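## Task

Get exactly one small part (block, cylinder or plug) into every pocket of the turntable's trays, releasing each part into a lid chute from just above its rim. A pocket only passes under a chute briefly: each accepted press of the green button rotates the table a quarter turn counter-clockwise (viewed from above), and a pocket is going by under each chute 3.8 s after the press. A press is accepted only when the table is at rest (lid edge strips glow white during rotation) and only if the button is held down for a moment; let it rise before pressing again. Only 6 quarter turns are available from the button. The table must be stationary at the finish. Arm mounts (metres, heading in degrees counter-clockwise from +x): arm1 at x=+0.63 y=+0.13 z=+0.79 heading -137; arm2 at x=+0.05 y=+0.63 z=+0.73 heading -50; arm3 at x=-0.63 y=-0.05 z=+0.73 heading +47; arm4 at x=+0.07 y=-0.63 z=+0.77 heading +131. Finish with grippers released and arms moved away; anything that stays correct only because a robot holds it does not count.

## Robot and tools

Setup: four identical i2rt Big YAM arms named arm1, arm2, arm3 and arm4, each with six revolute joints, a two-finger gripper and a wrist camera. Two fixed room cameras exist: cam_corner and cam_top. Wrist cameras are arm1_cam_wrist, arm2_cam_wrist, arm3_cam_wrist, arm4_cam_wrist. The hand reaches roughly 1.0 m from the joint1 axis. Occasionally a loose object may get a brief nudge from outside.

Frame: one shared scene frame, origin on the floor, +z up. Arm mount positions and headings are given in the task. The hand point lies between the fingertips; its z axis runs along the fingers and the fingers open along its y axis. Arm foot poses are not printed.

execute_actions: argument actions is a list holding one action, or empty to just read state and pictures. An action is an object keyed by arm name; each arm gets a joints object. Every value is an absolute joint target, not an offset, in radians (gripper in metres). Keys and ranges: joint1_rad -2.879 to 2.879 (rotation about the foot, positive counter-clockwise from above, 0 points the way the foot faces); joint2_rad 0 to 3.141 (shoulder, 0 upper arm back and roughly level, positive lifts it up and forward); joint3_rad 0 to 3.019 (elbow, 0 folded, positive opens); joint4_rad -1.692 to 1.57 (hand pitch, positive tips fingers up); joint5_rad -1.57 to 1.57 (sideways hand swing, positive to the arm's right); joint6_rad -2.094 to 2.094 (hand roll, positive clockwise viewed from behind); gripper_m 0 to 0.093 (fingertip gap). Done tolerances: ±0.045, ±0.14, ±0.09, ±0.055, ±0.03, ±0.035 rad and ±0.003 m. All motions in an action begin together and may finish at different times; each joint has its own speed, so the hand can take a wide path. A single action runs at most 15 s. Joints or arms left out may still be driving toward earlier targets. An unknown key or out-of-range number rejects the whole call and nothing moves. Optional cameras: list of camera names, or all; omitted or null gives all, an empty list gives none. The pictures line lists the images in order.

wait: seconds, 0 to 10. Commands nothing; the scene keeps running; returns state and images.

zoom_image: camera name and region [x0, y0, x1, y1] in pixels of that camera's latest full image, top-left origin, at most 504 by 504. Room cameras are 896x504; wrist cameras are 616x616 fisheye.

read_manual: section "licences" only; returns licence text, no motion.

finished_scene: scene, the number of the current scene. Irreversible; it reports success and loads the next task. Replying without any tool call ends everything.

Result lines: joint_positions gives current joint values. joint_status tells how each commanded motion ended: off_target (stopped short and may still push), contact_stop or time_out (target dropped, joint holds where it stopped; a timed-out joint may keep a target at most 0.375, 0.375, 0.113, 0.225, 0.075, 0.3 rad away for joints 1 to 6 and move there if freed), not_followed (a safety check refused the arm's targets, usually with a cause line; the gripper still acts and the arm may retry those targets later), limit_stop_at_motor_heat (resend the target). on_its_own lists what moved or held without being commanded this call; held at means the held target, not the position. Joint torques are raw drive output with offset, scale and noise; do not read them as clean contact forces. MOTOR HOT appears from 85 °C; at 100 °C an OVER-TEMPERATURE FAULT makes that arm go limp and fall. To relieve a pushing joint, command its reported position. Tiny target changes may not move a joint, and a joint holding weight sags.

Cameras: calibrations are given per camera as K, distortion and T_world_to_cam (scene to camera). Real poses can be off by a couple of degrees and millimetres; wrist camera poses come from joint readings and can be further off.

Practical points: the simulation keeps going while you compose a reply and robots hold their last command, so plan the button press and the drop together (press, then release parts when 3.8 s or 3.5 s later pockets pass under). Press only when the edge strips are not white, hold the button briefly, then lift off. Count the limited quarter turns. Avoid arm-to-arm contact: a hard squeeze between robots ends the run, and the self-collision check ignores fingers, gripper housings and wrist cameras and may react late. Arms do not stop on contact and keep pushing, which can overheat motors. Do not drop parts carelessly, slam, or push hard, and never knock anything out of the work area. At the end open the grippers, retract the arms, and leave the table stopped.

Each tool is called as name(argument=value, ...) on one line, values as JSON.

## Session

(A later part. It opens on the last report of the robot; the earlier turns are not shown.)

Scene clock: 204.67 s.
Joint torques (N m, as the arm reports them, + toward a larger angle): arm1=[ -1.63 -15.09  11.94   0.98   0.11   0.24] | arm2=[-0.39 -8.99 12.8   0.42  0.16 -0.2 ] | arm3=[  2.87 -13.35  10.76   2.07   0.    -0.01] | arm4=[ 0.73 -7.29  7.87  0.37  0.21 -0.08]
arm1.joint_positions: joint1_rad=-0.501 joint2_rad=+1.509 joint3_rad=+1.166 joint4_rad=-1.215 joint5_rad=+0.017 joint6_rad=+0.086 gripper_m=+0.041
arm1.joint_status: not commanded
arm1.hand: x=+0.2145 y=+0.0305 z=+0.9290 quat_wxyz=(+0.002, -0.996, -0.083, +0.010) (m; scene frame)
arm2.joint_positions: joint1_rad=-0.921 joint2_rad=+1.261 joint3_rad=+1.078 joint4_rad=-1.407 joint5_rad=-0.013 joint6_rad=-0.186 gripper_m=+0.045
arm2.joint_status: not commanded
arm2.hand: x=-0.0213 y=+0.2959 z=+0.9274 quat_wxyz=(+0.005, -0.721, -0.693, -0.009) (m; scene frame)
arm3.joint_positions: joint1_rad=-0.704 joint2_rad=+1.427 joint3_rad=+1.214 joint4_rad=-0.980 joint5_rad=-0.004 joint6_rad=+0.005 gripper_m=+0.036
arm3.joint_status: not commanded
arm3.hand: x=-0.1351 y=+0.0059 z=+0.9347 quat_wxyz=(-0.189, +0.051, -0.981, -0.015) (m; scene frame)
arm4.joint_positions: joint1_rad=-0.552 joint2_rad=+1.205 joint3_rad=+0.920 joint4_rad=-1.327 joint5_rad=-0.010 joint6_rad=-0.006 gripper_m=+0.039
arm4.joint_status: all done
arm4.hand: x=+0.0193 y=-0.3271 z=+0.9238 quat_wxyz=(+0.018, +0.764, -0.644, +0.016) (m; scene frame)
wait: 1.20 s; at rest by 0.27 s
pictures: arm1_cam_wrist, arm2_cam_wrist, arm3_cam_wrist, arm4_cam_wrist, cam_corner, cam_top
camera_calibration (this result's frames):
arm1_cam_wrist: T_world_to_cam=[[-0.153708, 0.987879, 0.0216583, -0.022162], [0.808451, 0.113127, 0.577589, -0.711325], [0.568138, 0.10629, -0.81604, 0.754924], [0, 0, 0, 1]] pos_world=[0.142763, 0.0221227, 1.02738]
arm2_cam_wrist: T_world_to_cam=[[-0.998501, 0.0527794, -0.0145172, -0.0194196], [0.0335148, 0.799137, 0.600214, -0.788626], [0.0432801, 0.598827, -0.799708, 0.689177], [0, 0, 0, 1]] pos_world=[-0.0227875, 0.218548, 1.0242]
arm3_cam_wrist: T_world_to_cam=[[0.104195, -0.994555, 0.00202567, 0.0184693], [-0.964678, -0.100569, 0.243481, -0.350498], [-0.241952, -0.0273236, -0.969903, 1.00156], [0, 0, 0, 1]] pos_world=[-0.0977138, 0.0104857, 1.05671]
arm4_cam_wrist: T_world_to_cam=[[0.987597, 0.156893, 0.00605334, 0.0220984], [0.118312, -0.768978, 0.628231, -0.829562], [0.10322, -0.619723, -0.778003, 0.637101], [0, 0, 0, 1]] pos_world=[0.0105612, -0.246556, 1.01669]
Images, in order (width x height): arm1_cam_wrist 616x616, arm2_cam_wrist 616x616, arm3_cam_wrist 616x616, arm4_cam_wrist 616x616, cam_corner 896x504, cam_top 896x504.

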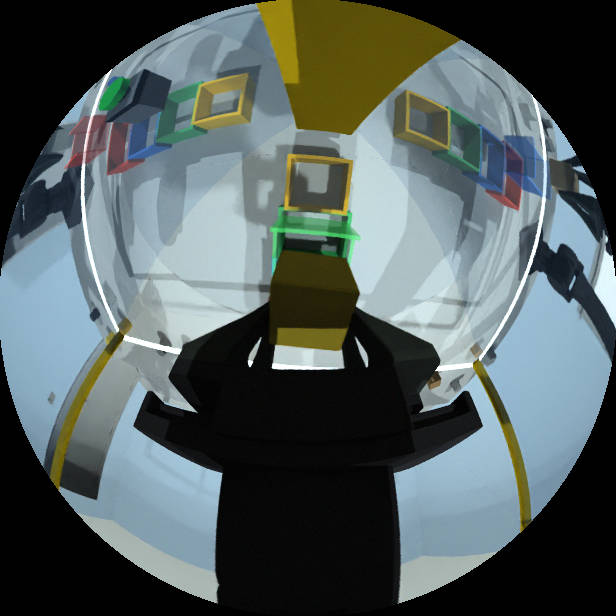

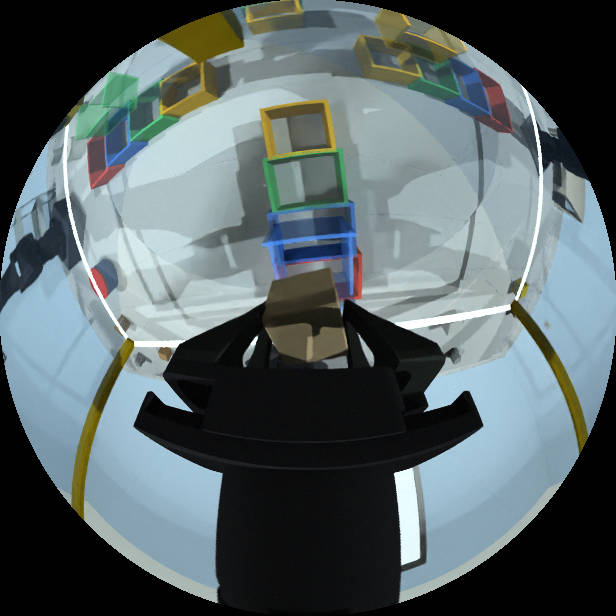

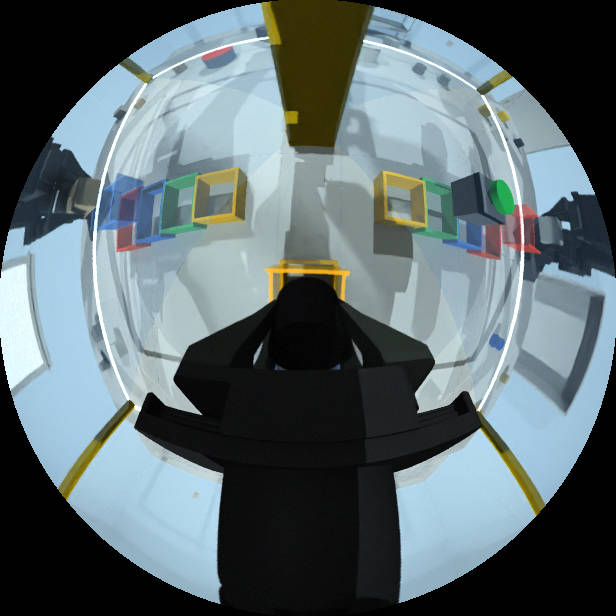

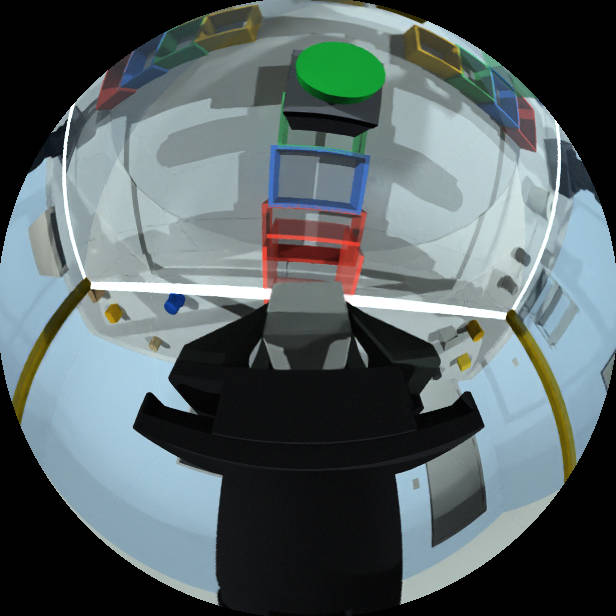

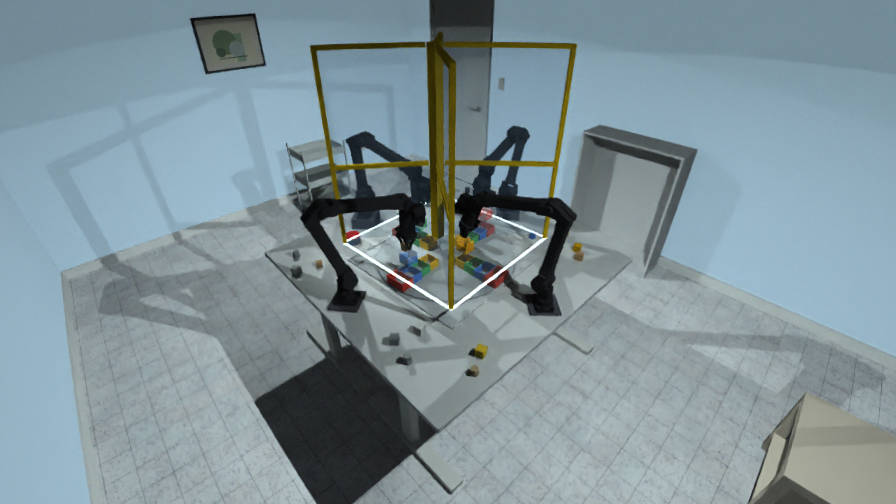

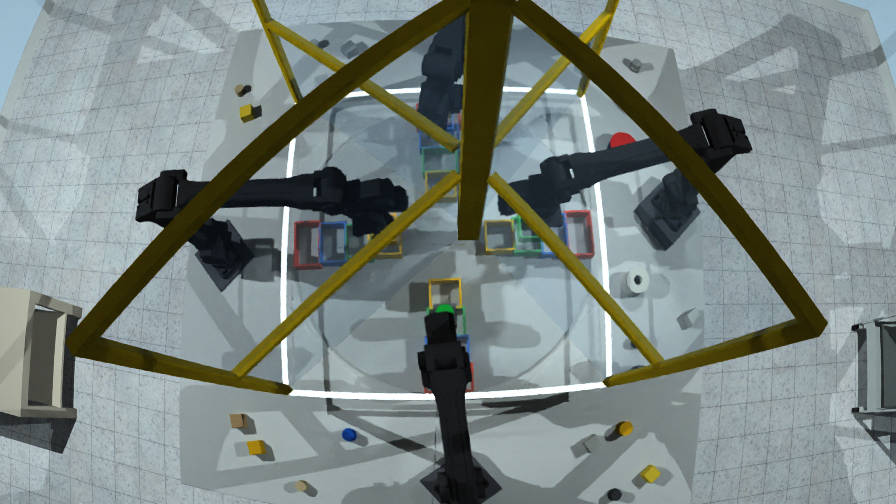

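execute_actions(actions=[{"arm4":{"joints":{"joint1_rad":-0.588,"joint2_rad":1.46,"joint3_rad":1.385,"joint4_rad":-1.39}}}], cameras=[])

execute_actions(actions=[{"arm4":{"joints":{"joint2_rad":1.54}}}], cameras=["cam_top"])

Scene clock: 213.37 s.
Joint torques (N m, as the arm reports them, + toward a larger angle): arm1=[ -1.68 -14.98  11.94   0.98   0.11   0.24] | arm2=[-0.48 -9.04 12.74  0.41  0.15 -0.2 ] | arm3=[  2.51 -13.25  10.81   2.18  -0.01  -0.01] | arm4=[  0.41 -13.13  11.4   -0.03   0.21  -0.08]
arm1.joint_positions: joint1_rad=-0.501 joint2_rad=+1.509 joint3_rad=+1.166 joint4_rad=-1.215 joint5_rad=+0.017 joint6_rad=+0.086 gripper_m=+0.041
arm1.joint_status: not commanded
arm1.hand: x=+0.2145 y=+0.0305 z=+0.9290 quat_wxyz=(+0.002, -0.996, -0.083, +0.010) (m; scene frame)
arm2.joint_positions: joint1_rad=-0.921 joint2_rad=+1.261 joint3_rad=+1.078 joint4_rad=-1.407 joint5_rad=-0.013 joint6_rad=-0.186 gripper_m=+0.045
arm2.joint_status: not commanded
arm2.hand: x=-0.0213 y=+0.2959 z=+0.9274 quat_wxyz=(+0.005, -0.721, -0.693, -0.009) (m; scene frame)
arm3.joint_positions: joint1_rad=-0.704 joint2_rad=+1.427 joint3_rad=+1.214 joint4_rad=-0.980 joint5_rad=-0.004 joint6_rad=+0.005 gripper_m=+0.036
arm3.joint_status: not commanded
arm3.hand: x=-0.1351 y=+0.0059 z=+0.9347 quat_wxyz=(-0.189, +0.051, -0.981, -0.015) (m; scene frame)
arm4.joint_positions: joint1_rad=-0.584 joint2_rad=+1.474 joint3_rad=+1.332 joint4_rad=-1.383 joint5_rad=-0.010 joint6_rad=-0.006 gripper_m=+0.039
arm4.joint_status: all done
arm4.hand: x=+0.0110 y=-0.1905 z=+0.9818 quat_wxyz=(-0.011, +0.754, -0.657, -0.017) (m; scene frame)
pictures: none
No camera images: the call's "cameras" was empty. Leave "cameras" out to get every camera's image.

Scene clock: 214.27 s.
Joint torques (N m, as the arm reports them, + toward a larger angle): arm1=[ -1.69 -15.07  11.95   0.96   0.11   0.24] | arm2=[-0.33 -9.02 12.76  0.38  0.15 -0.22] | arm3=[  2.72 -13.09  10.92   2.15  -0.02  -0.02] | arm4=[  0.36 -13.94  11.24  -0.32   0.2   -0.09]
arm1.joint_positions: joint1_rad=-0.501 joint2_rad=+1.509 joint3_rad=+1.166 joint4_rad=-1.215 joint5_rad=+0.017 joint6_rad=+0.086 gripper_m=+0.041
arm1.joint_status: not commanded
arm1.hand: x=+0.2145 y=+0.0305 z=+0.9290 quat_wxyz=(+0.002, -0.996, -0.083, +0.010) (m; scene frame)
arm2.joint_positions: joint1_rad=-0.921 joint2_rad=+1.261 joint3_rad=+1.078 joint4_rad=-1.407 joint5_rad=-0.013 joint6_rad=-0.186 gripper_m=+0.045
arm2.joint_status: not commanded
arm2.hand: x=-0.0213 y=+0.2959 z=+0.9274 quat_wxyz=(+0.005, -0.721, -0.693, -0.009) (m; scene frame)
arm3.joint_positions: joint1_rad=-0.704 joint2_rad=+1.427 joint3_rad=+1.214 joint4_rad=-0.980 joint5_rad=-0.004 joint6_rad=+0.005 gripper_m=+0.036
arm3.joint_status: not commanded
arm3.hand: x=-0.1351 y=+0.0059 z=+0.9347 quat_wxyz=(-0.189, +0.051, -0.981, -0.015) (m; scene frame)
arm4.joint_positions: joint1_rad=-0.584 joint2_rad=+1.556 joint3_rad=+1.332 joint4_rad=-1.383 joint5_rad=-0.010 joint6_rad=-0.006 gripper_m=+0.039
arm4.joint_status: all done
arm4.hand: x=+0.0105 y=-0.1852 z=+0.9467 quat_wxyz=(+0.016, +0.754, -0.657, +0.014) (m; scene frame)
pictures: cam_top
Images, in order (width x height): cam_top 896x504.

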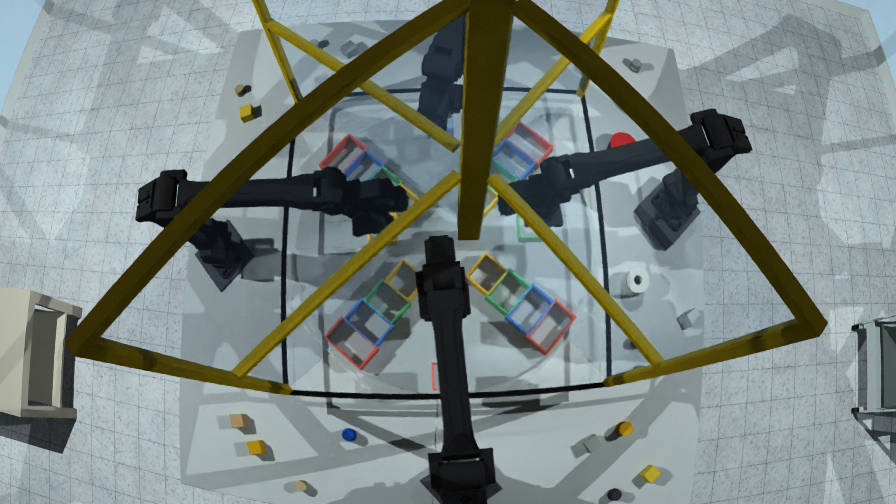

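execute_actions(actions=[{"arm4":{"joints":{"joint2_rad":1.63}}}], cameras=[])

execute_actions(actions=[{"arm4":{"joints":{"joint2_rad":1.48}}}], cameras=[])

execute_actions(actions=[{"arm4":{"joints":{"joint1_rad":-0.55,"joint2_rad":1.2,"joint3_rad":0.93,"joint4_rad":-1.3}}}], cameras=["cam_top"])

wait(seconds=0.9)

execute_actions(actions=[{"arm1":{"joints":{"gripper_m":0.093}},"arm2":{"joints":{"gripper_m":0.093}},"arm3":{"joints":{"gripper_m":0.093}},"arm4":{"joints":{"gripper_m":0.093}}}])

Scene clock: 220.30 s.
Joint torques (N m, as the arm reports them, + toward a larger angle): arm1=[ -1.7  -15.03  11.96   0.99   0.1    0.24] | arm2=[-0.07 -8.94 12.73  0.43  0.15 -0.22] | arm3=[  2.33 -13.38  10.87   2.06  -0.01   0.02] | arm4=[  0.69 -12.33  10.18  -0.23   0.24  -0.08]
arm1.joint_positions: joint1_rad=-0.501 joint2_rad=+1.509 joint3_rad=+1.166 joint4_rad=-1.215 joint5_rad=+0.017 joint6_rad=+0.086 gripper_m=+0.041
arm1.joint_status: not commanded
arm1.hand: x=+0.2145 y=+0.0305 z=+0.9292 quat_wxyz=(+0.002, -0.996, -0.083, +0.011) (m; scene frame)
arm2.joint_positions: joint1_rad=-0.921 joint2_rad=+1.261 joint3_rad=+1.078 joint4_rad=-1.407 joint5_rad=-0.013 joint6_rad=-0.186 gripper_m=+0.045
arm2.joint_status: not commanded
arm2.hand: x=-0.0213 y=+0.2959 z=+0.9274 quat_wxyz=(+0.005, -0.721, -0.693, -0.009) (m; scene frame)
arm3.joint_positions: joint1_rad=-0.704 joint2_rad=+1.427 joint3_rad=+1.214 joint4_rad=-0.980 joint5_rad=-0.004 joint6_rad=+0.005 gripper_m=+0.036
arm3.joint_status: not commanded
arm3.hand: x=-0.1351 y=+0.0059 z=+0.9347 quat_wxyz=(-0.189, +0.051, -0.981, -0.015) (m; scene frame)
arm4.joint_positions: joint1_rad=-0.584 joint2_rad=+1.612 joint3_rad=+1.345 joint4_rad=-1.387 joint5_rad=-0.011 joint6_rad=-0.007 gripper_m=+0.039
arm4.joint_status: all done
arm4.hand: x=+0.0096 y=-0.1798 z=+0.9276 quat_wxyz=(+0.032, +0.753, -0.656, +0.032) (m; scene frame)
pictures: none
No camera images: the call's "cameras" was empty. Leave "cameras" out to get every camera's image.

Scene clock: 221.30 s.
Joint torques (N m, as the arm reports them, + toward a larger angle): arm1=[ -1.72 -14.99  11.96   0.99   0.11   0.24] | arm2=[-0.31 -8.99 12.67  0.36  0.15 -0.22] | arm3=[  2.43 -13.82  10.89   2.08  -0.01  -0.02] | arm4=[  0.2  -11.49  10.58   0.18   0.24  -0.07]
arm1.joint_positions: joint1_rad=-0.501 joint2_rad=+1.509 joint3_rad=+1.166 joint4_rad=-1.215 joint5_rad=+0.017 joint6_rad=+0.086 gripper_m=+0.041
arm1.joint_status: not commanded
arm1.hand: x=+0.2145 y=+0.0305 z=+0.9292 quat_wxyz=(+0.002, -0.996, -0.083, +0.011) (m; scene frame)
arm2.joint_positions: joint1_rad=-0.921 joint2_rad=+1.261 joint3_rad=+1.078 joint4_rad=-1.407 joint5_rad=-0.013 joint6_rad=-0.186 gripper_m=+0.045
arm2.joint_status: not commanded
arm2.hand: x=-0.0213 y=+0.2959 z=+0.9274 quat_wxyz=(+0.005, -0.721, -0.693, -0.009) (m; scene frame)
arm3.joint_positions: joint1_rad=-0.704 joint2_rad=+1.427 joint3_rad=+1.214 joint4_rad=-0.980 joint5_rad=-0.004 joint6_rad=+0.005 gripper_m=+0.036
arm3.joint_status: not commanded
arm3.hand: x=-0.1351 y=+0.0059 z=+0.9347 quat_wxyz=(-0.189, +0.051, -0.981, -0.015) (m; scene frame)
arm4.joint_positions: joint1_rad=-0.584 joint2_rad=+1.480 joint3_rad=+1.345 joint4_rad=-1.387 joint5_rad=-0.011 joint6_rad=-0.007 gripper_m=+0.039
arm4.joint_status: all done
arm4.hand: x=+0.0103 y=-0.1871 z=+0.9840 quat_wxyz=(-0.011, +0.754, -0.656, -0.018) (m; scene frame)
pictures: none
No camera images: the call's "cameras" was empty. Leave "cameras" out to get every camera's image.

Scene clock: 222.50 s.
Joint torques (N m, as the arm reports them, + toward a larger angle): arm1=[ -1.68 -15.    11.95   0.97   0.11   0.23] | arm2=[-0.21 -8.89 12.71  0.41  0.15 -0.21] | arm3=[  2.41 -13.59  10.84   2.    -0.01   0.02] | arm4=[ 0.97 -7.83  8.03  0.48  0.22 -0.07]
arm1.joint_positions: joint1_rad=-0.501 joint2_rad=+1.509 joint3_rad=+1.166 joint4_rad=-1.215 joint5_rad=+0.017 joint6_rad=+0.086 gripper_m=+0.041
arm1.joint_status: not commanded
arm1.hand: x=+0.2145 y=+0.0305 z=+0.9290 quat_wxyz=(+0.002, -0.996, -0.083, +0.010) (m; scene frame)
arm2.joint_positions: joint1_rad=-0.921 joint2_rad=+1.261 joint3_rad=+1.078 joint4_rad=-1.407 joint5_rad=-0.013 joint6_rad=-0.186 gripper_m=+0.045
arm2.joint_status: not commanded
arm2.hand: x=-0.0213 y=+0.2959 z=+0.9274 quat_wxyz=(+0.005, -0.721, -0.693, -0.009) (m; scene frame)
arm3.joint_positions: joint1_rad=-0.704 joint2_rad=+1.427 joint3_rad=+1.214 joint4_rad=-0.980 joint5_rad=-0.004 joint6_rad=+0.005 gripper_m=+0.036
arm3.joint_status: not commanded
arm3.hand: x=-0.1351 y=+0.0059 z=+0.9347 quat_wxyz=(-0.189, +0.051, -0.981, -0.015) (m; scene frame)
arm4.joint_positions: joint1_rad=-0.552 joint2_rad=+1.205 joint3_rad=+0.920 joint4_rad=-1.311 joint5_rad=-0.011 joint6_rad=-0.007 gripper_m=+0.039
arm4.joint_status: all done
arm4.hand: x=+0.0186 y=-0.3233 z=+0.9235 quat_wxyz=(+0.013, +0.765, -0.644, +0.010) (m; scene frame)
pictures: cam_top
Images, in order (width x height): cam_top 896x504.

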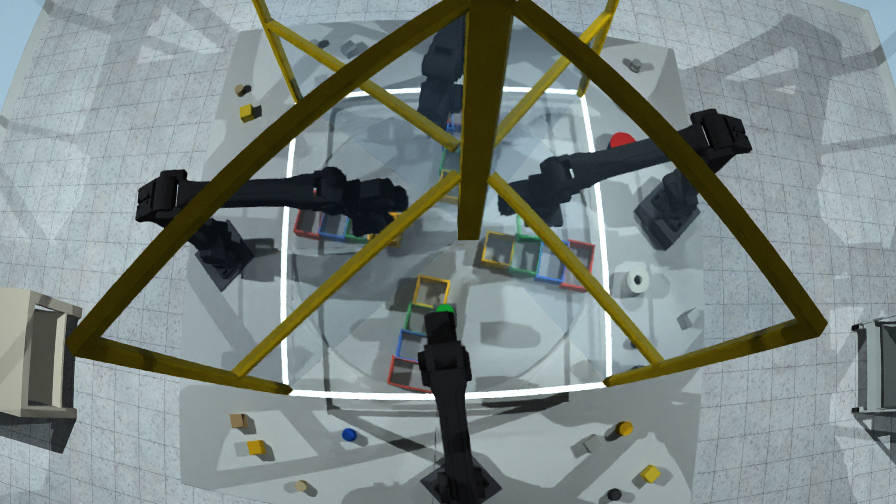

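Scene clock: 223.40 s.
Joint torques (N m, as the arm reports them, + toward a larger angle): arm1=[ -1.64 -15.02  11.95   0.98   0.11   0.23] | arm2=[-0.17 -8.95 12.73  0.4   0.15 -0.22] | arm3=[  2.41 -13.91  10.86   2.23  -0.02  -0.01] | arm4=[ 0.84 -7.83  8.04  0.53  0.23 -0.07]
arm1.joint_positions: joint1_rad=-0.501 joint2_rad=+1.509 joint3_rad=+1.166 joint4_rad=-1.215 joint5_rad=+0.017 joint6_rad=+0.086 gripper_m=+0.041
arm1.joint_status: not commanded
arm1.hand: x=+0.2145 y=+0.0305 z=+0.9290 quat_wxyz=(+0.002, -0.996, -0.083, +0.010) (m; scene frame)
arm2.joint_positions: joint1_rad=-0.921 joint2_rad=+1.261 joint3_rad=+1.078 joint4_rad=-1.407 joint5_rad=-0.013 joint6_rad=-0.186 gripper_m=+0.045
arm2.joint_status: not commanded
arm2.hand: x=-0.0213 y=+0.2959 z=+0.9274 quat_wxyz=(+0.005, -0.721, -0.693, -0.009) (m; scene frame)
arm3.joint_positions: joint1_rad=-0.704 joint2_rad=+1.427 joint3_rad=+1.214 joint4_rad=-0.980 joint5_rad=-0.004 joint6_rad=+0.005 gripper_m=+0.036
arm3.joint_status: not commanded
arm3.hand: x=-0.1351 y=+0.0059 z=+0.9347 quat_wxyz=(-0.189, +0.051, -0.981, -0.015) (m; scene frame)
arm4.joint_positions: joint1_rad=-0.552 joint2_rad=+1.205 joint3_rad=+0.920 joint4_rad=-1.311 joint5_rad=-0.011 joint6_rad=-0.007 gripper_m=+0.039
arm4.joint_status: all done
arm4.hand: x=+0.0186 y=-0.3233 z=+0.9235 quat_wxyz=(+0.013, +0.765, -0.644, +0.010) (m; scene frame)
wait: 0.90 s; at rest by 0.27 s
pictures: arm1_cam_wrist, arm2_cam_wrist, arm3_cam_wrist, arm4_cam_wrist, cam_corner, cam_top
camera_calibration (this result's frames):
arm1_cam_wrist: T_world_to_cam=[[-0.153708, 0.987879, 0.0216583, -0.022162], [0.808451, 0.113127, 0.577589, -0.711325], [0.568138, 0.10629, -0.81604, 0.754924], [0, 0, 0, 1]] pos_world=[0.142763, 0.0221227, 1.02738]
arm2_cam_wrist: T_world_to_cam=[[-0.998501, 0.0527794, -0.0145172, -0.0194196], [0.0335148, 0.799137, 0.600214, -0.788626], [0.0432801, 0.598827, -0.799708, 0.689177], [0, 0, 0, 1]] pos_world=[-0.0227875, 0.218548, 1.0242]
arm3_cam_wrist: T_world_to_cam=[[0.104195, -0.994555, 0.00202567, 0.0184693], [-0.964678, -0.100569, 0.243481, -0.350498], [-0.241952, -0.0273236, -0.969903, 1.00156], [0, 0, 0, 1]] pos_world=[-0.0977138, 0.0104857, 1.05671]
arm4_cam_wrist: T_world_to_cam=[[0.987546, 0.157233, 0.00556042, 0.0227548], [0.120479, -0.778488, 0.615988, -0.81823], [0.101183, -0.607647, -0.787736, 0.65219], [0, 0, 0, 1]] pos_world=[0.0101182, -0.244258, 1.01765]
Images, in order (width x height): arm1_cam_wrist 616x616, arm2_cam_wrist 616x616, arm3_cam_wrist 616x616, arm4_cam_wrist 616x616, cam_corner 896x504, cam_top 896x504.

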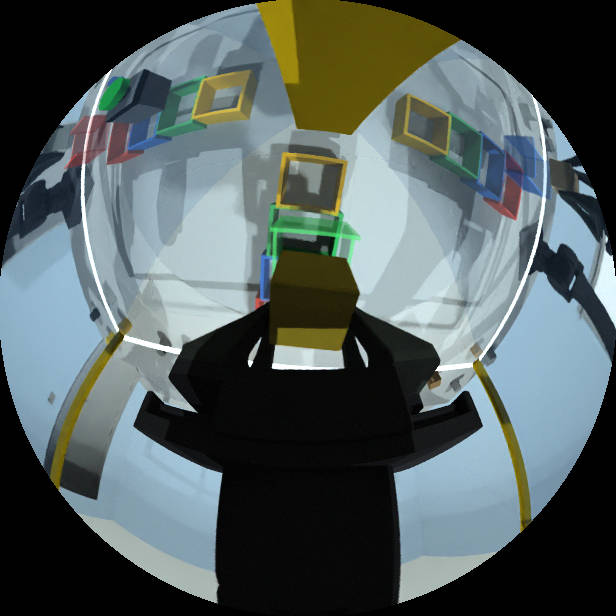

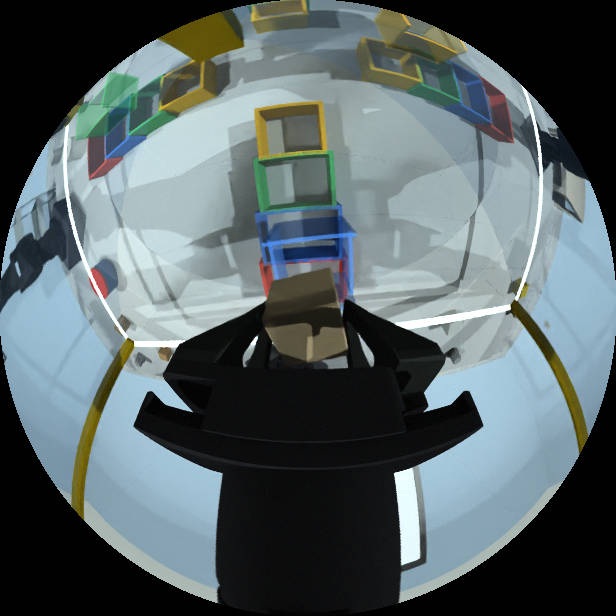

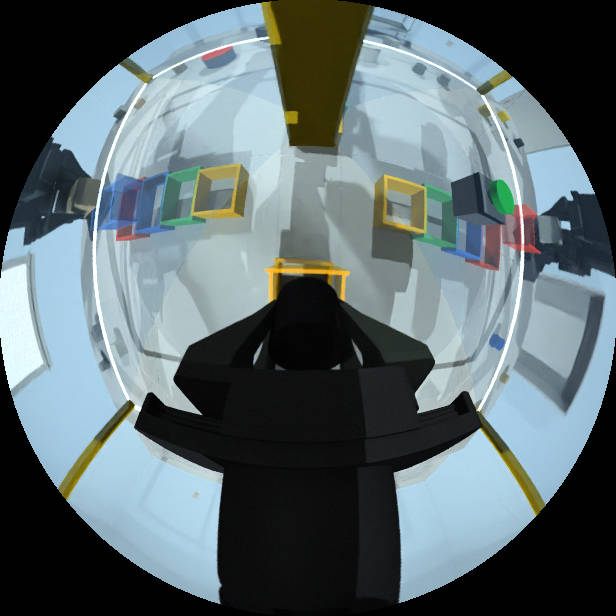

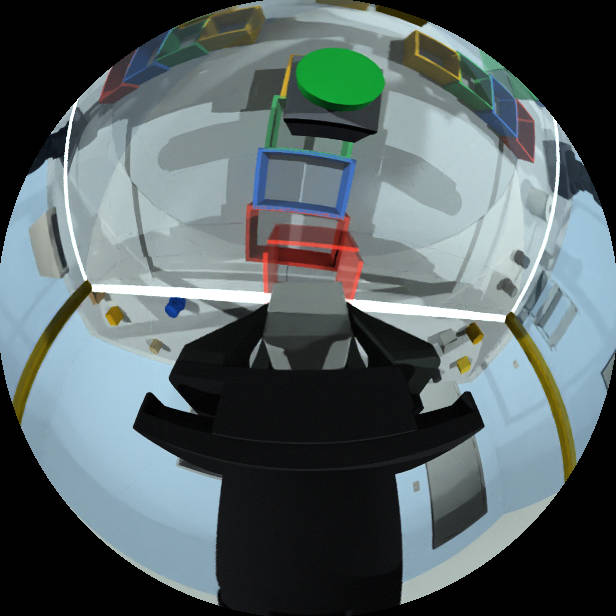

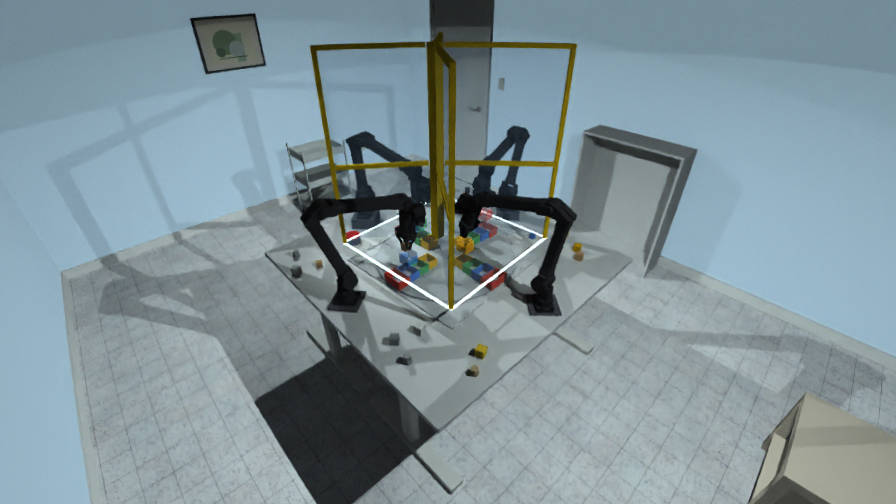

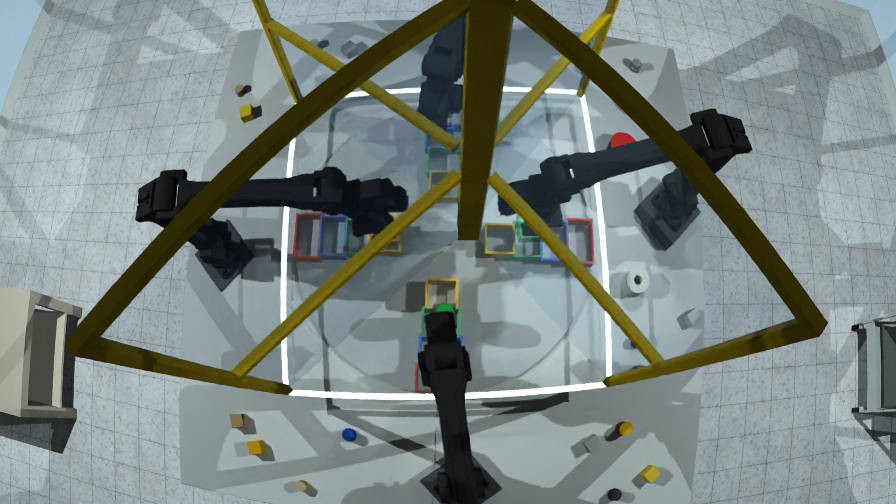

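Scene clock: 224.07 s.
Joint torques (N m, as the arm reports them, + toward a larger angle): arm1=[ -1.58 -14.97  11.94   0.96   0.11   0.23] | arm2=[-0.35 -8.95 12.72  0.42  0.15 -0.2 ] | arm3=[  2.37 -13.65  10.73   2.09  -0.01   0.01] | arm4=[ 0.85 -7.61  8.01  0.67  0.24 -0.08]
arm1.joint_positions: joint1_rad=-0.501 joint2_rad=+1.509 joint3_rad=+1.166 joint4_rad=-1.215 joint5_rad=+0.017 joint6_rad=+0.087 gripper_m=+0.093
arm1.joint_status: all done
arm1.hand: x=+0.2145 y=+0.0305 z=+0.9292 quat_wxyz=(+0.002, -0.997, -0.083, +0.011) (m; scene frame)
arm2.joint_positions: joint1_rad=-0.921 joint2_rad=+1.261 joint3_rad=+1.078 joint4_rad=-1.407 joint5_rad=-0.013 joint6_rad=-0.186 gripper_m=+0.093
arm2.joint_status: all done
arm2.hand: x=-0.0213 y=+0.2959 z=+0.9274 quat_wxyz=(+0.005, -0.721, -0.693, -0.009) (m; scene frame)
arm3.joint_positions: joint1_rad=-0.704 joint2_rad=+1.427 joint3_rad=+1.214 joint4_rad=-0.980 joint5_rad=-0.004 joint6_rad=+0.005 gripper_m=+0.093
arm3.joint_status: all done
arm3.hand: x=-0.1351 y=+0.0059 z=+0.9347 quat_wxyz=(-0.189, +0.051, -0.981, -0.015) (m; scene frame)
arm4.joint_positions: joint1_rad=-0.552 joint2_rad=+1.205 joint3_rad=+0.920 joint4_rad=-1.311 joint5_rad=-0.011 joint6_rad=-0.007 gripper_m=+0.093
arm4.joint_status: all done
arm4.hand: x=+0.0186 y=-0.3233 z=+0.9235 quat_wxyz=(+0.013, +0.765, -0.644, +0.010) (m; scene frame)
pictures: arm1_cam_wrist, arm2_cam_wrist, arm3_cam_wrist, arm4_cam_wrist, cam_corner, cam_top
camera_calibration (this result's frames):
arm1_cam_wrist: T_world_to_cam=[[-0.152943, 0.987999, 0.0216049, -0.0222855], [0.808751, 0.112572, 0.577277, -0.711175], [0.567917, 0.105763, -0.816262, 0.755318], [0, 0, 0, 1]] pos_world=[0.142797, 0.0221912, 1.02756]
arm2_cam_wrist: T_world_to_cam=[[-0.99854, 0.0520176, -0.0145315, -0.0191818], [0.0328968, 0.799165, 0.60021, -0.788645], [0.0428345, 0.598856, -0.79971, 0.689161], [0, 0, 0, 1]] pos_world=[-0.0227299, 0.218547, 1.0242]
arm3_cam_wrist: T_world_to_cam=[[0.104195, -0.994555, 0.00202567, 0.0184693], [-0.964678, -0.100569, 0.243481, -0.350498], [-0.241952, -0.0273236, -0.969903, 1.00156], [0, 0, 0, 1]] pos_world=[-0.0977138, 0.0104857, 1.05671]
arm4_cam_wrist: T_world_to_cam=[[0.987546, 0.157233, 0.00556042, 0.0227548], [0.120479, -0.778488, 0.615988, -0.81823], [0.101183, -0.607647, -0.787736, 0.65219], [0, 0, 0, 1]] pos_world=[0.0101182, -0.244258, 1.01765]
Images, in order (width x height): arm1_cam_wrist 616x616, arm2_cam_wrist 616x616, arm3_cam_wrist 616x616, arm4_cam_wrist 616x616, cam_corner 896x504, cam_top 896x504.

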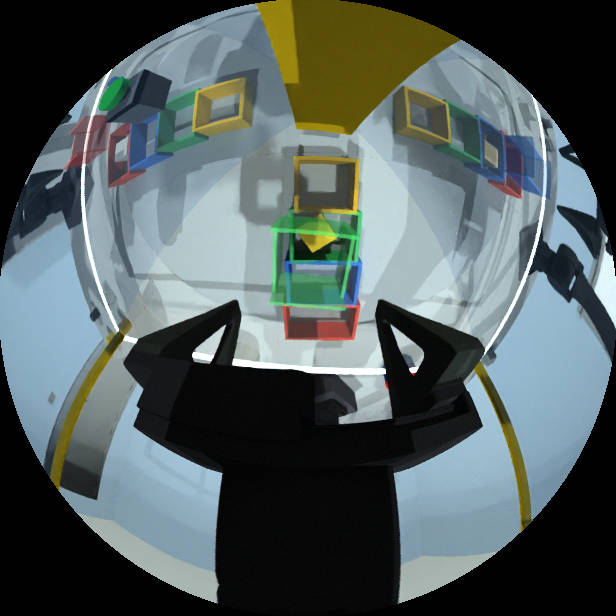

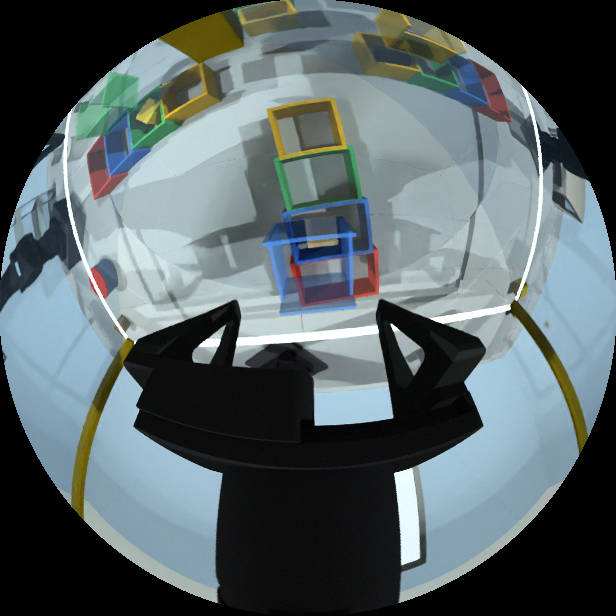

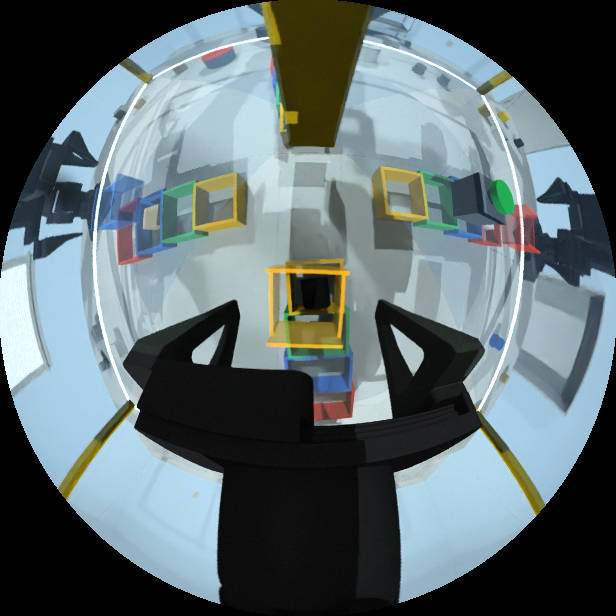

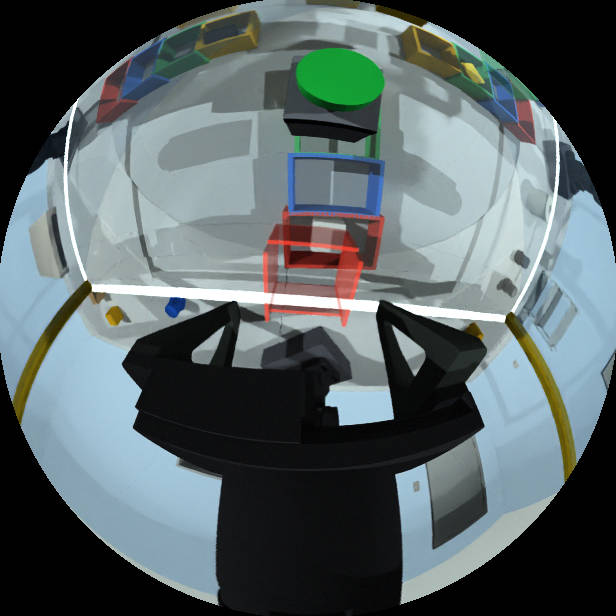

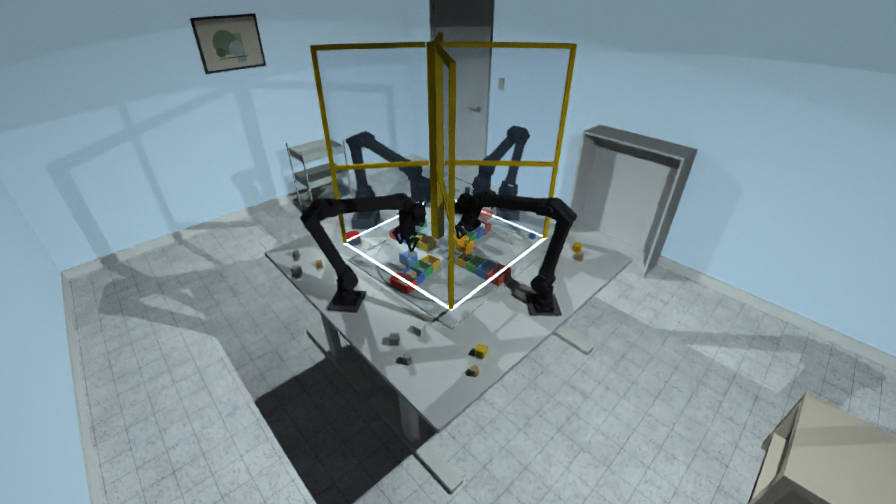

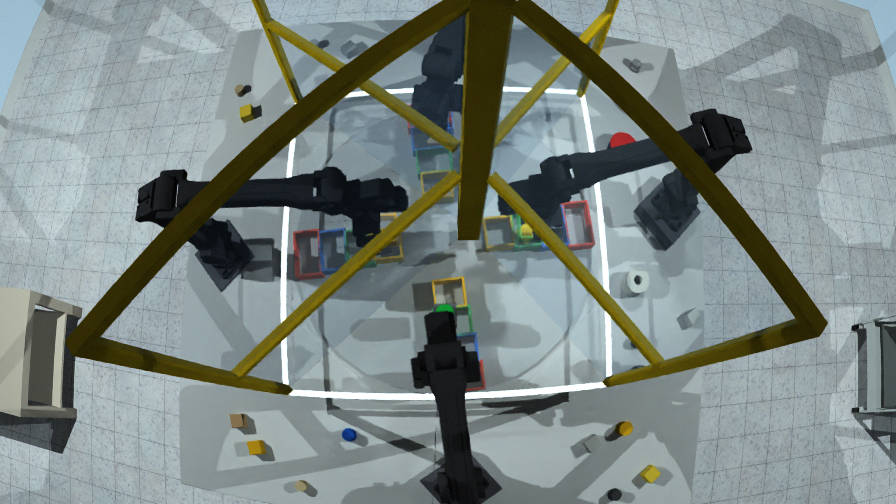

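execute_actions(actions=[{"arm1":{"joints":{"joint2_rad":0.9,"joint3_rad":0.94,"joint4_rad":-1.6,"joint6_rad":0,"gripper_m":0.08}},"arm2":{"joints":{"joint2_rad":0.9,"joint3_rad":1.0,"joint4_rad":-1.65,"joint6_rad":0}},"arm3":{"joints":{"joint2_rad":0.9,"joint3_rad":1.0,"joint4_rad":-1.65}},"arm4":{"joints":{"joint2_rad":0.9,"joint3_rad":0.94,"joint4_rad":-1.6}}}], cameras=[])

execute_actions(actions=[{"arm1":{"joints":{"joint1_rad":0.557}},"arm2":{"joints":{"joint1_rad":-2.297}},"arm3":{"joints":{"joint1_rad":-2.218}},"arm4":{"joints":{"joint1_rad":-2.424}}}], cameras=[])

execute_actions(actions=[{"arm1":{"joints":{"joint2_rad":1.555,"joint3_rad":0.845,"joint4_rad":-0.83}},"arm2":{"joints":{"joint2_rad":1.75,"joint3_rad":1.32,"joint4_rad":-1.09}},"arm3":{"joints":{"joint2_rad":1.715,"joint3_rad":1.275,"joint4_rad":-1.07}},"arm4":{"joints":{"joint2_rad":1.682,"joint3_rad":1.11,"joint4_rad":-0.94}}}])

Scene clock: 263.03 s.
Joint torques (N m, as the arm reports them, + toward a larger angle): arm1=[-1.79 -2.    9.89 -0.17  0.1  -0.02] | arm2=[-0.42 -2.59  9.65  0.13  0.16  0.14] | arm3=[ 2.21 -2.73  7.9   0.    0.02  0.02] | arm4=[ 0.97 -3.29  9.14 -0.41  0.22 -0.09]
arm1.joint_positions: joint1_rad=-0.501 joint2_rad=+0.891 joint3_rad=+0.933 joint4_rad=-1.589 joint5_rad=+0.017 joint6_rad=+0.013 gripper_m=+0.080
arm1.joint_status: all done
arm1.hand: x=+0.4135 y=+0.0828 z=+1.0271 quat_wxyz=(+0.001, -0.993, -0.119, +0.016) (m; scene frame)
arm2.joint_positions: joint1_rad=-0.921 joint2_rad=+0.884 joint3_rad=+1.000 joint4_rad=-1.645 joint5_rad=-0.013 joint6_rad=-0.014 gripper_m=+0.093
arm2.joint_status: all done
arm2.hand: x=+0.0057 y=+0.4108 z=+0.9958 quat_wxyz=(-0.013, -0.777, -0.629, +0.015) (m; scene frame)
arm3.joint_positions: joint1_rad=-0.704 joint2_rad=+0.895 joint3_rad=+1.000 joint4_rad=-1.637 joint5_rad=-0.004 joint6_rad=+0.005 gripper_m=+0.093
arm3.joint_status: all done
arm3.hand: x=-0.4050 y=-0.0239 z=+0.9911 quat_wxyz=(-0.022, +0.052, -0.998, -0.006) (m; scene frame)
arm4.joint_positions: joint1_rad=-0.552 joint2_rad=+0.895 joint3_rad=+0.920 joint4_rad=-1.589 joint5_rad=-0.011 joint6_rad=-0.007 gripper_m=+0.093
arm4.joint_status: all done
arm4.hand: x=+0.0327 y=-0.4103 z=+1.0009 quat_wxyz=(+0.002, +0.765, -0.644, -0.002) (m; scene frame)
pictures: none
No camera images: the call's "cameras" was empty. Leave "cameras" out to get every camera's image.

Scene clock: 264.97 s.
Joint torques (N m, as the arm reports them, + toward a larger angle): arm1=[-0.03 -2.13  9.91 -0.15  0.11  0.  ] | arm2=[ 0.22 -2.64  9.65  0.18  0.15  0.14] | arm3=[ 0.9  -3.14  7.92  0.03 -0.06 -0.01] | arm4=[ 0.44 -2.91  9.12 -0.43  0.13 -0.1 ]
arm1.joint_positions: joint1_rad=+0.547 joint2_rad=+0.893 joint3_rad=+0.933 joint4_rad=-1.589 joint5_rad=+0.017 joint6_rad=+0.012 gripper_m=+0.080
arm1.joint_status: all done
arm1.hand: x=+0.5681 y=-0.0796 z=+1.0278 quat_wxyz=(-0.003, -0.799, -0.600, +0.019) (m; scene frame)
arm2.joint_positions: joint1_rad=-2.293 joint2_rad=+0.887 joint3_rad=+1.000 joint4_rad=-1.645 joint5_rad=-0.012 joint6_rad=-0.012 gripper_m=+0.093
arm2.joint_status: all done
arm2.hand: x=-0.1702 y=+0.6334 z=+0.9976 quat_wxyz=(-0.004, -1.000, +0.006, +0.024) (m; scene frame)
arm3.joint_positions: joint1_rad=-2.210 joint2_rad=+0.898 joint3_rad=+1.000 joint4_rad=-1.637 joint5_rad=-0.003 joint6_rad=+0.005 gripper_m=+0.093
arm3.joint_status: all done
arm3.hand: x=-0.5915 y=-0.2732 z=+0.9884 quat_wxyz=(-0.015, -0.645, -0.764, +0.007) (m; scene frame)
arm4.joint_positions: joint1_rad=-2.421 joint2_rad=+0.897 joint3_rad=+0.920 joint4_rad=-1.589 joint5_rad=-0.009 joint6_rad=-0.007 gripper_m=+0.093
arm4.joint_status: all done
arm4.hand: x=+0.2899 y=-0.6574 z=+1.0035 quat_wxyz=(-0.006, -0.064, -0.998, -0.001) (m; scene frame)
pictures: none
No camera images: the call's "cameras" was empty. Leave "cameras" out to get every camera's image.

Scene clock: 266.53 s.
Joint torques (N m, as the arm reports them, + toward a larger angle): arm1=[ -0.08 -11.86   7.5    0.96   0.11   0.  ] | arm2=[  0.04 -15.28  10.52   0.52   0.17   0.13] | arm3=[  0.86 -17.12   7.95   1.17  -0.06   0.01] | arm4=[  0.38 -14.13   8.37   0.88   0.13  -0.07]
arm1.joint_positions: joint1_rad=+0.547 joint2_rad=+1.557 joint3_rad=+0.843 joint4_rad=-0.845 joint5_rad=+0.017 joint6_rad=+0.012 gripper_m=+0.080
arm1.joint_status: all done
arm1.hand: x=+0.5265 y=-0.2284 z=+0.8061 quat_wxyz=(+0.000, -0.799, -0.600, +0.015) (m; scene frame)
arm2.joint_positions: joint1_rad=-2.293 joint2_rad=+1.762 joint3_rad=+1.299 joint4_rad=-1.098 joint5_rad=-0.012 joint6_rad=-0.012 gripper_m=+0.093
arm2.joint_status: all done
arm2.hand: x=-0.4527 y=+0.6411 z=+0.8091 quat_wxyz=(-0.005, -1.000, +0.007, +0.010) (m; scene frame)
arm3.joint_positions: joint1_rad=-2.210 joint2_rad=+1.728 joint3_rad=+1.258 joint4_rad=-1.084 joint5_rad=-0.003 joint6_rad=+0.005 gripper_m=+0.093
arm3.joint_status: all done
arm3.hand: x=-0.5451 y=-0.5333 z=+0.8001 quat_wxyz=(-0.007, -0.645, -0.764, +0.001) (m; scene frame)
arm4.joint_positions: joint1_rad=-2.421 joint2_rad=+1.696 joint3_rad=+1.081 joint4_rad=-0.954 joint5_rad=-0.009 joint6_rad=-0.007 gripper_m=+0.093
arm4.joint_status: all done
arm4.hand: x=+0.5160 y=-0.6891 z=+0.8046 quat_wxyz=(-0.004, -0.064, -0.998, -0.001) (m; scene frame)
pictures: arm1_cam_wrist, arm2_cam_wrist, arm3_cam_wrist, arm4_cam_wrist, cam_corner, cam_top
camera_calibration (this result's frames):
arm1_cam_wrist: T_world_to_cam=[[-0.95642, 0.289917, 0.0347535, 0.53682], [0.256488, 0.777271, 0.574512, -0.41855], [0.139548, 0.558389, -0.817758, 0.835186], [0, 0, 0, 1]] pos_world=[0.50423, -0.296665, 0.904786]
arm2_cam_wrist: T_world_to_cam=[[0.0261049, 0.999475, -0.0192096, -0.609451], [0.822669, -0.0105621, 0.568423, -0.0770006], [0.567921, -0.0306418, -0.822512, 1.06604], [0, 0, 0, 1]] pos_world=[-0.52617, 0.640983, 0.908892]
arm3_cam_wrist: T_world_to_cam=[[-0.985249, -0.171061, 0.00468259, -0.631563], [-0.137053, 0.805168, 0.576993, -0.100097], [-0.102471, 0.56784, -0.816735, 1.02796], [0, 0, 0, 1]] pos_world=[-0.53063, -0.611157, 0.900283]
arm4_cam_wrist: T_world_to_cam=[[-0.140542, -0.990041, 0.00819516, -0.620899], [-0.802994, 0.118824, 0.584022, 0.030922], [-0.579179, 0.075499, -0.811696, 1.12709], [0, 0, 0, 1]] pos_world=[0.590358, -0.703484, 0.901888]
Images, in order (width x height): arm1_cam_wrist 616x616, arm2_cam_wrist 616x616, arm3_cam_wrist 616x616, arm4_cam_wrist 616x616, cam_corner 896x504, cam_top 896x504.

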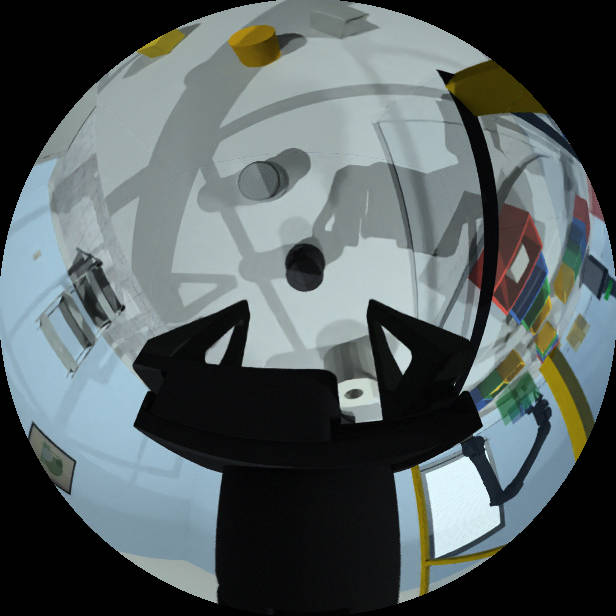

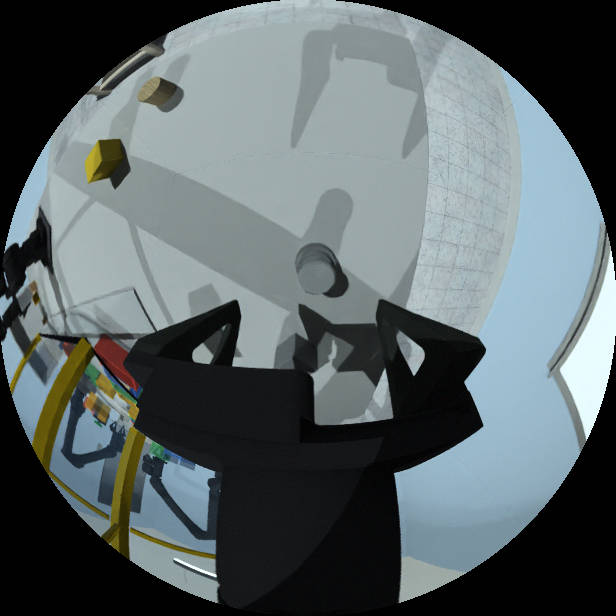

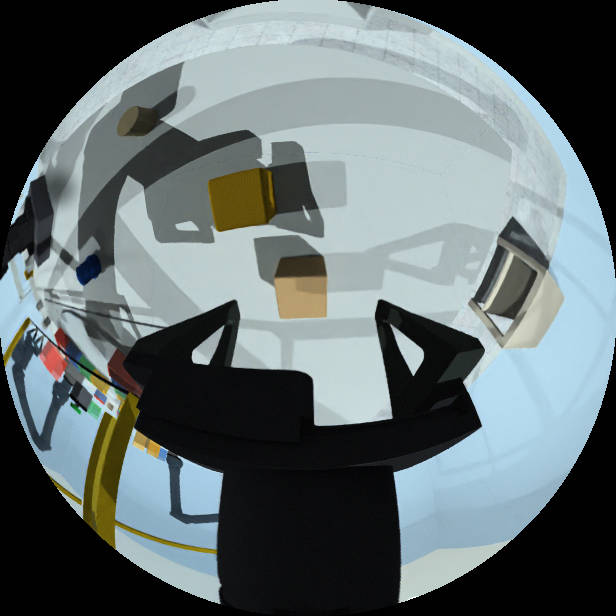

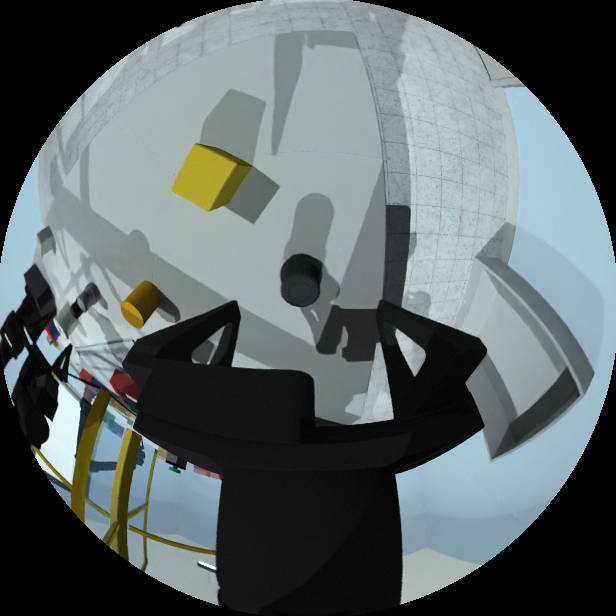

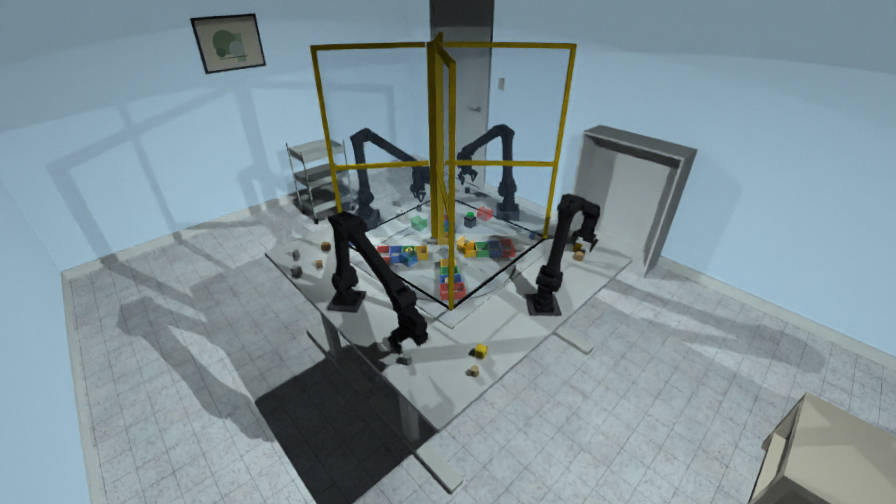

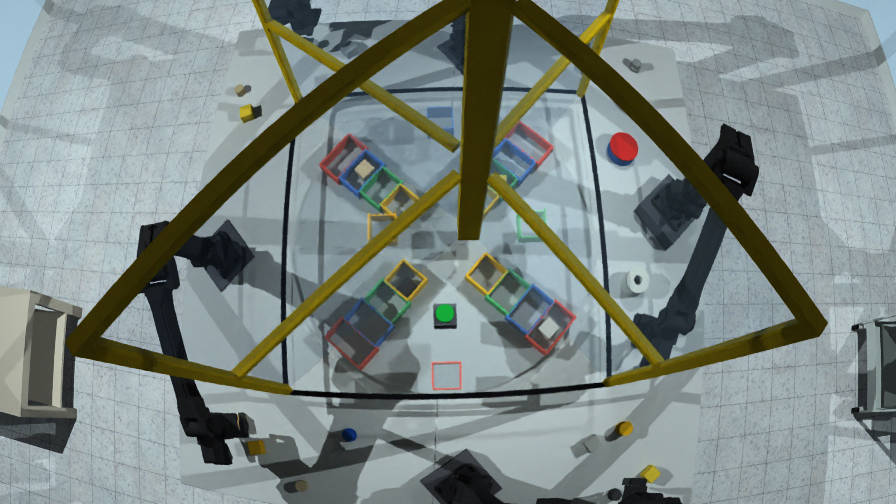

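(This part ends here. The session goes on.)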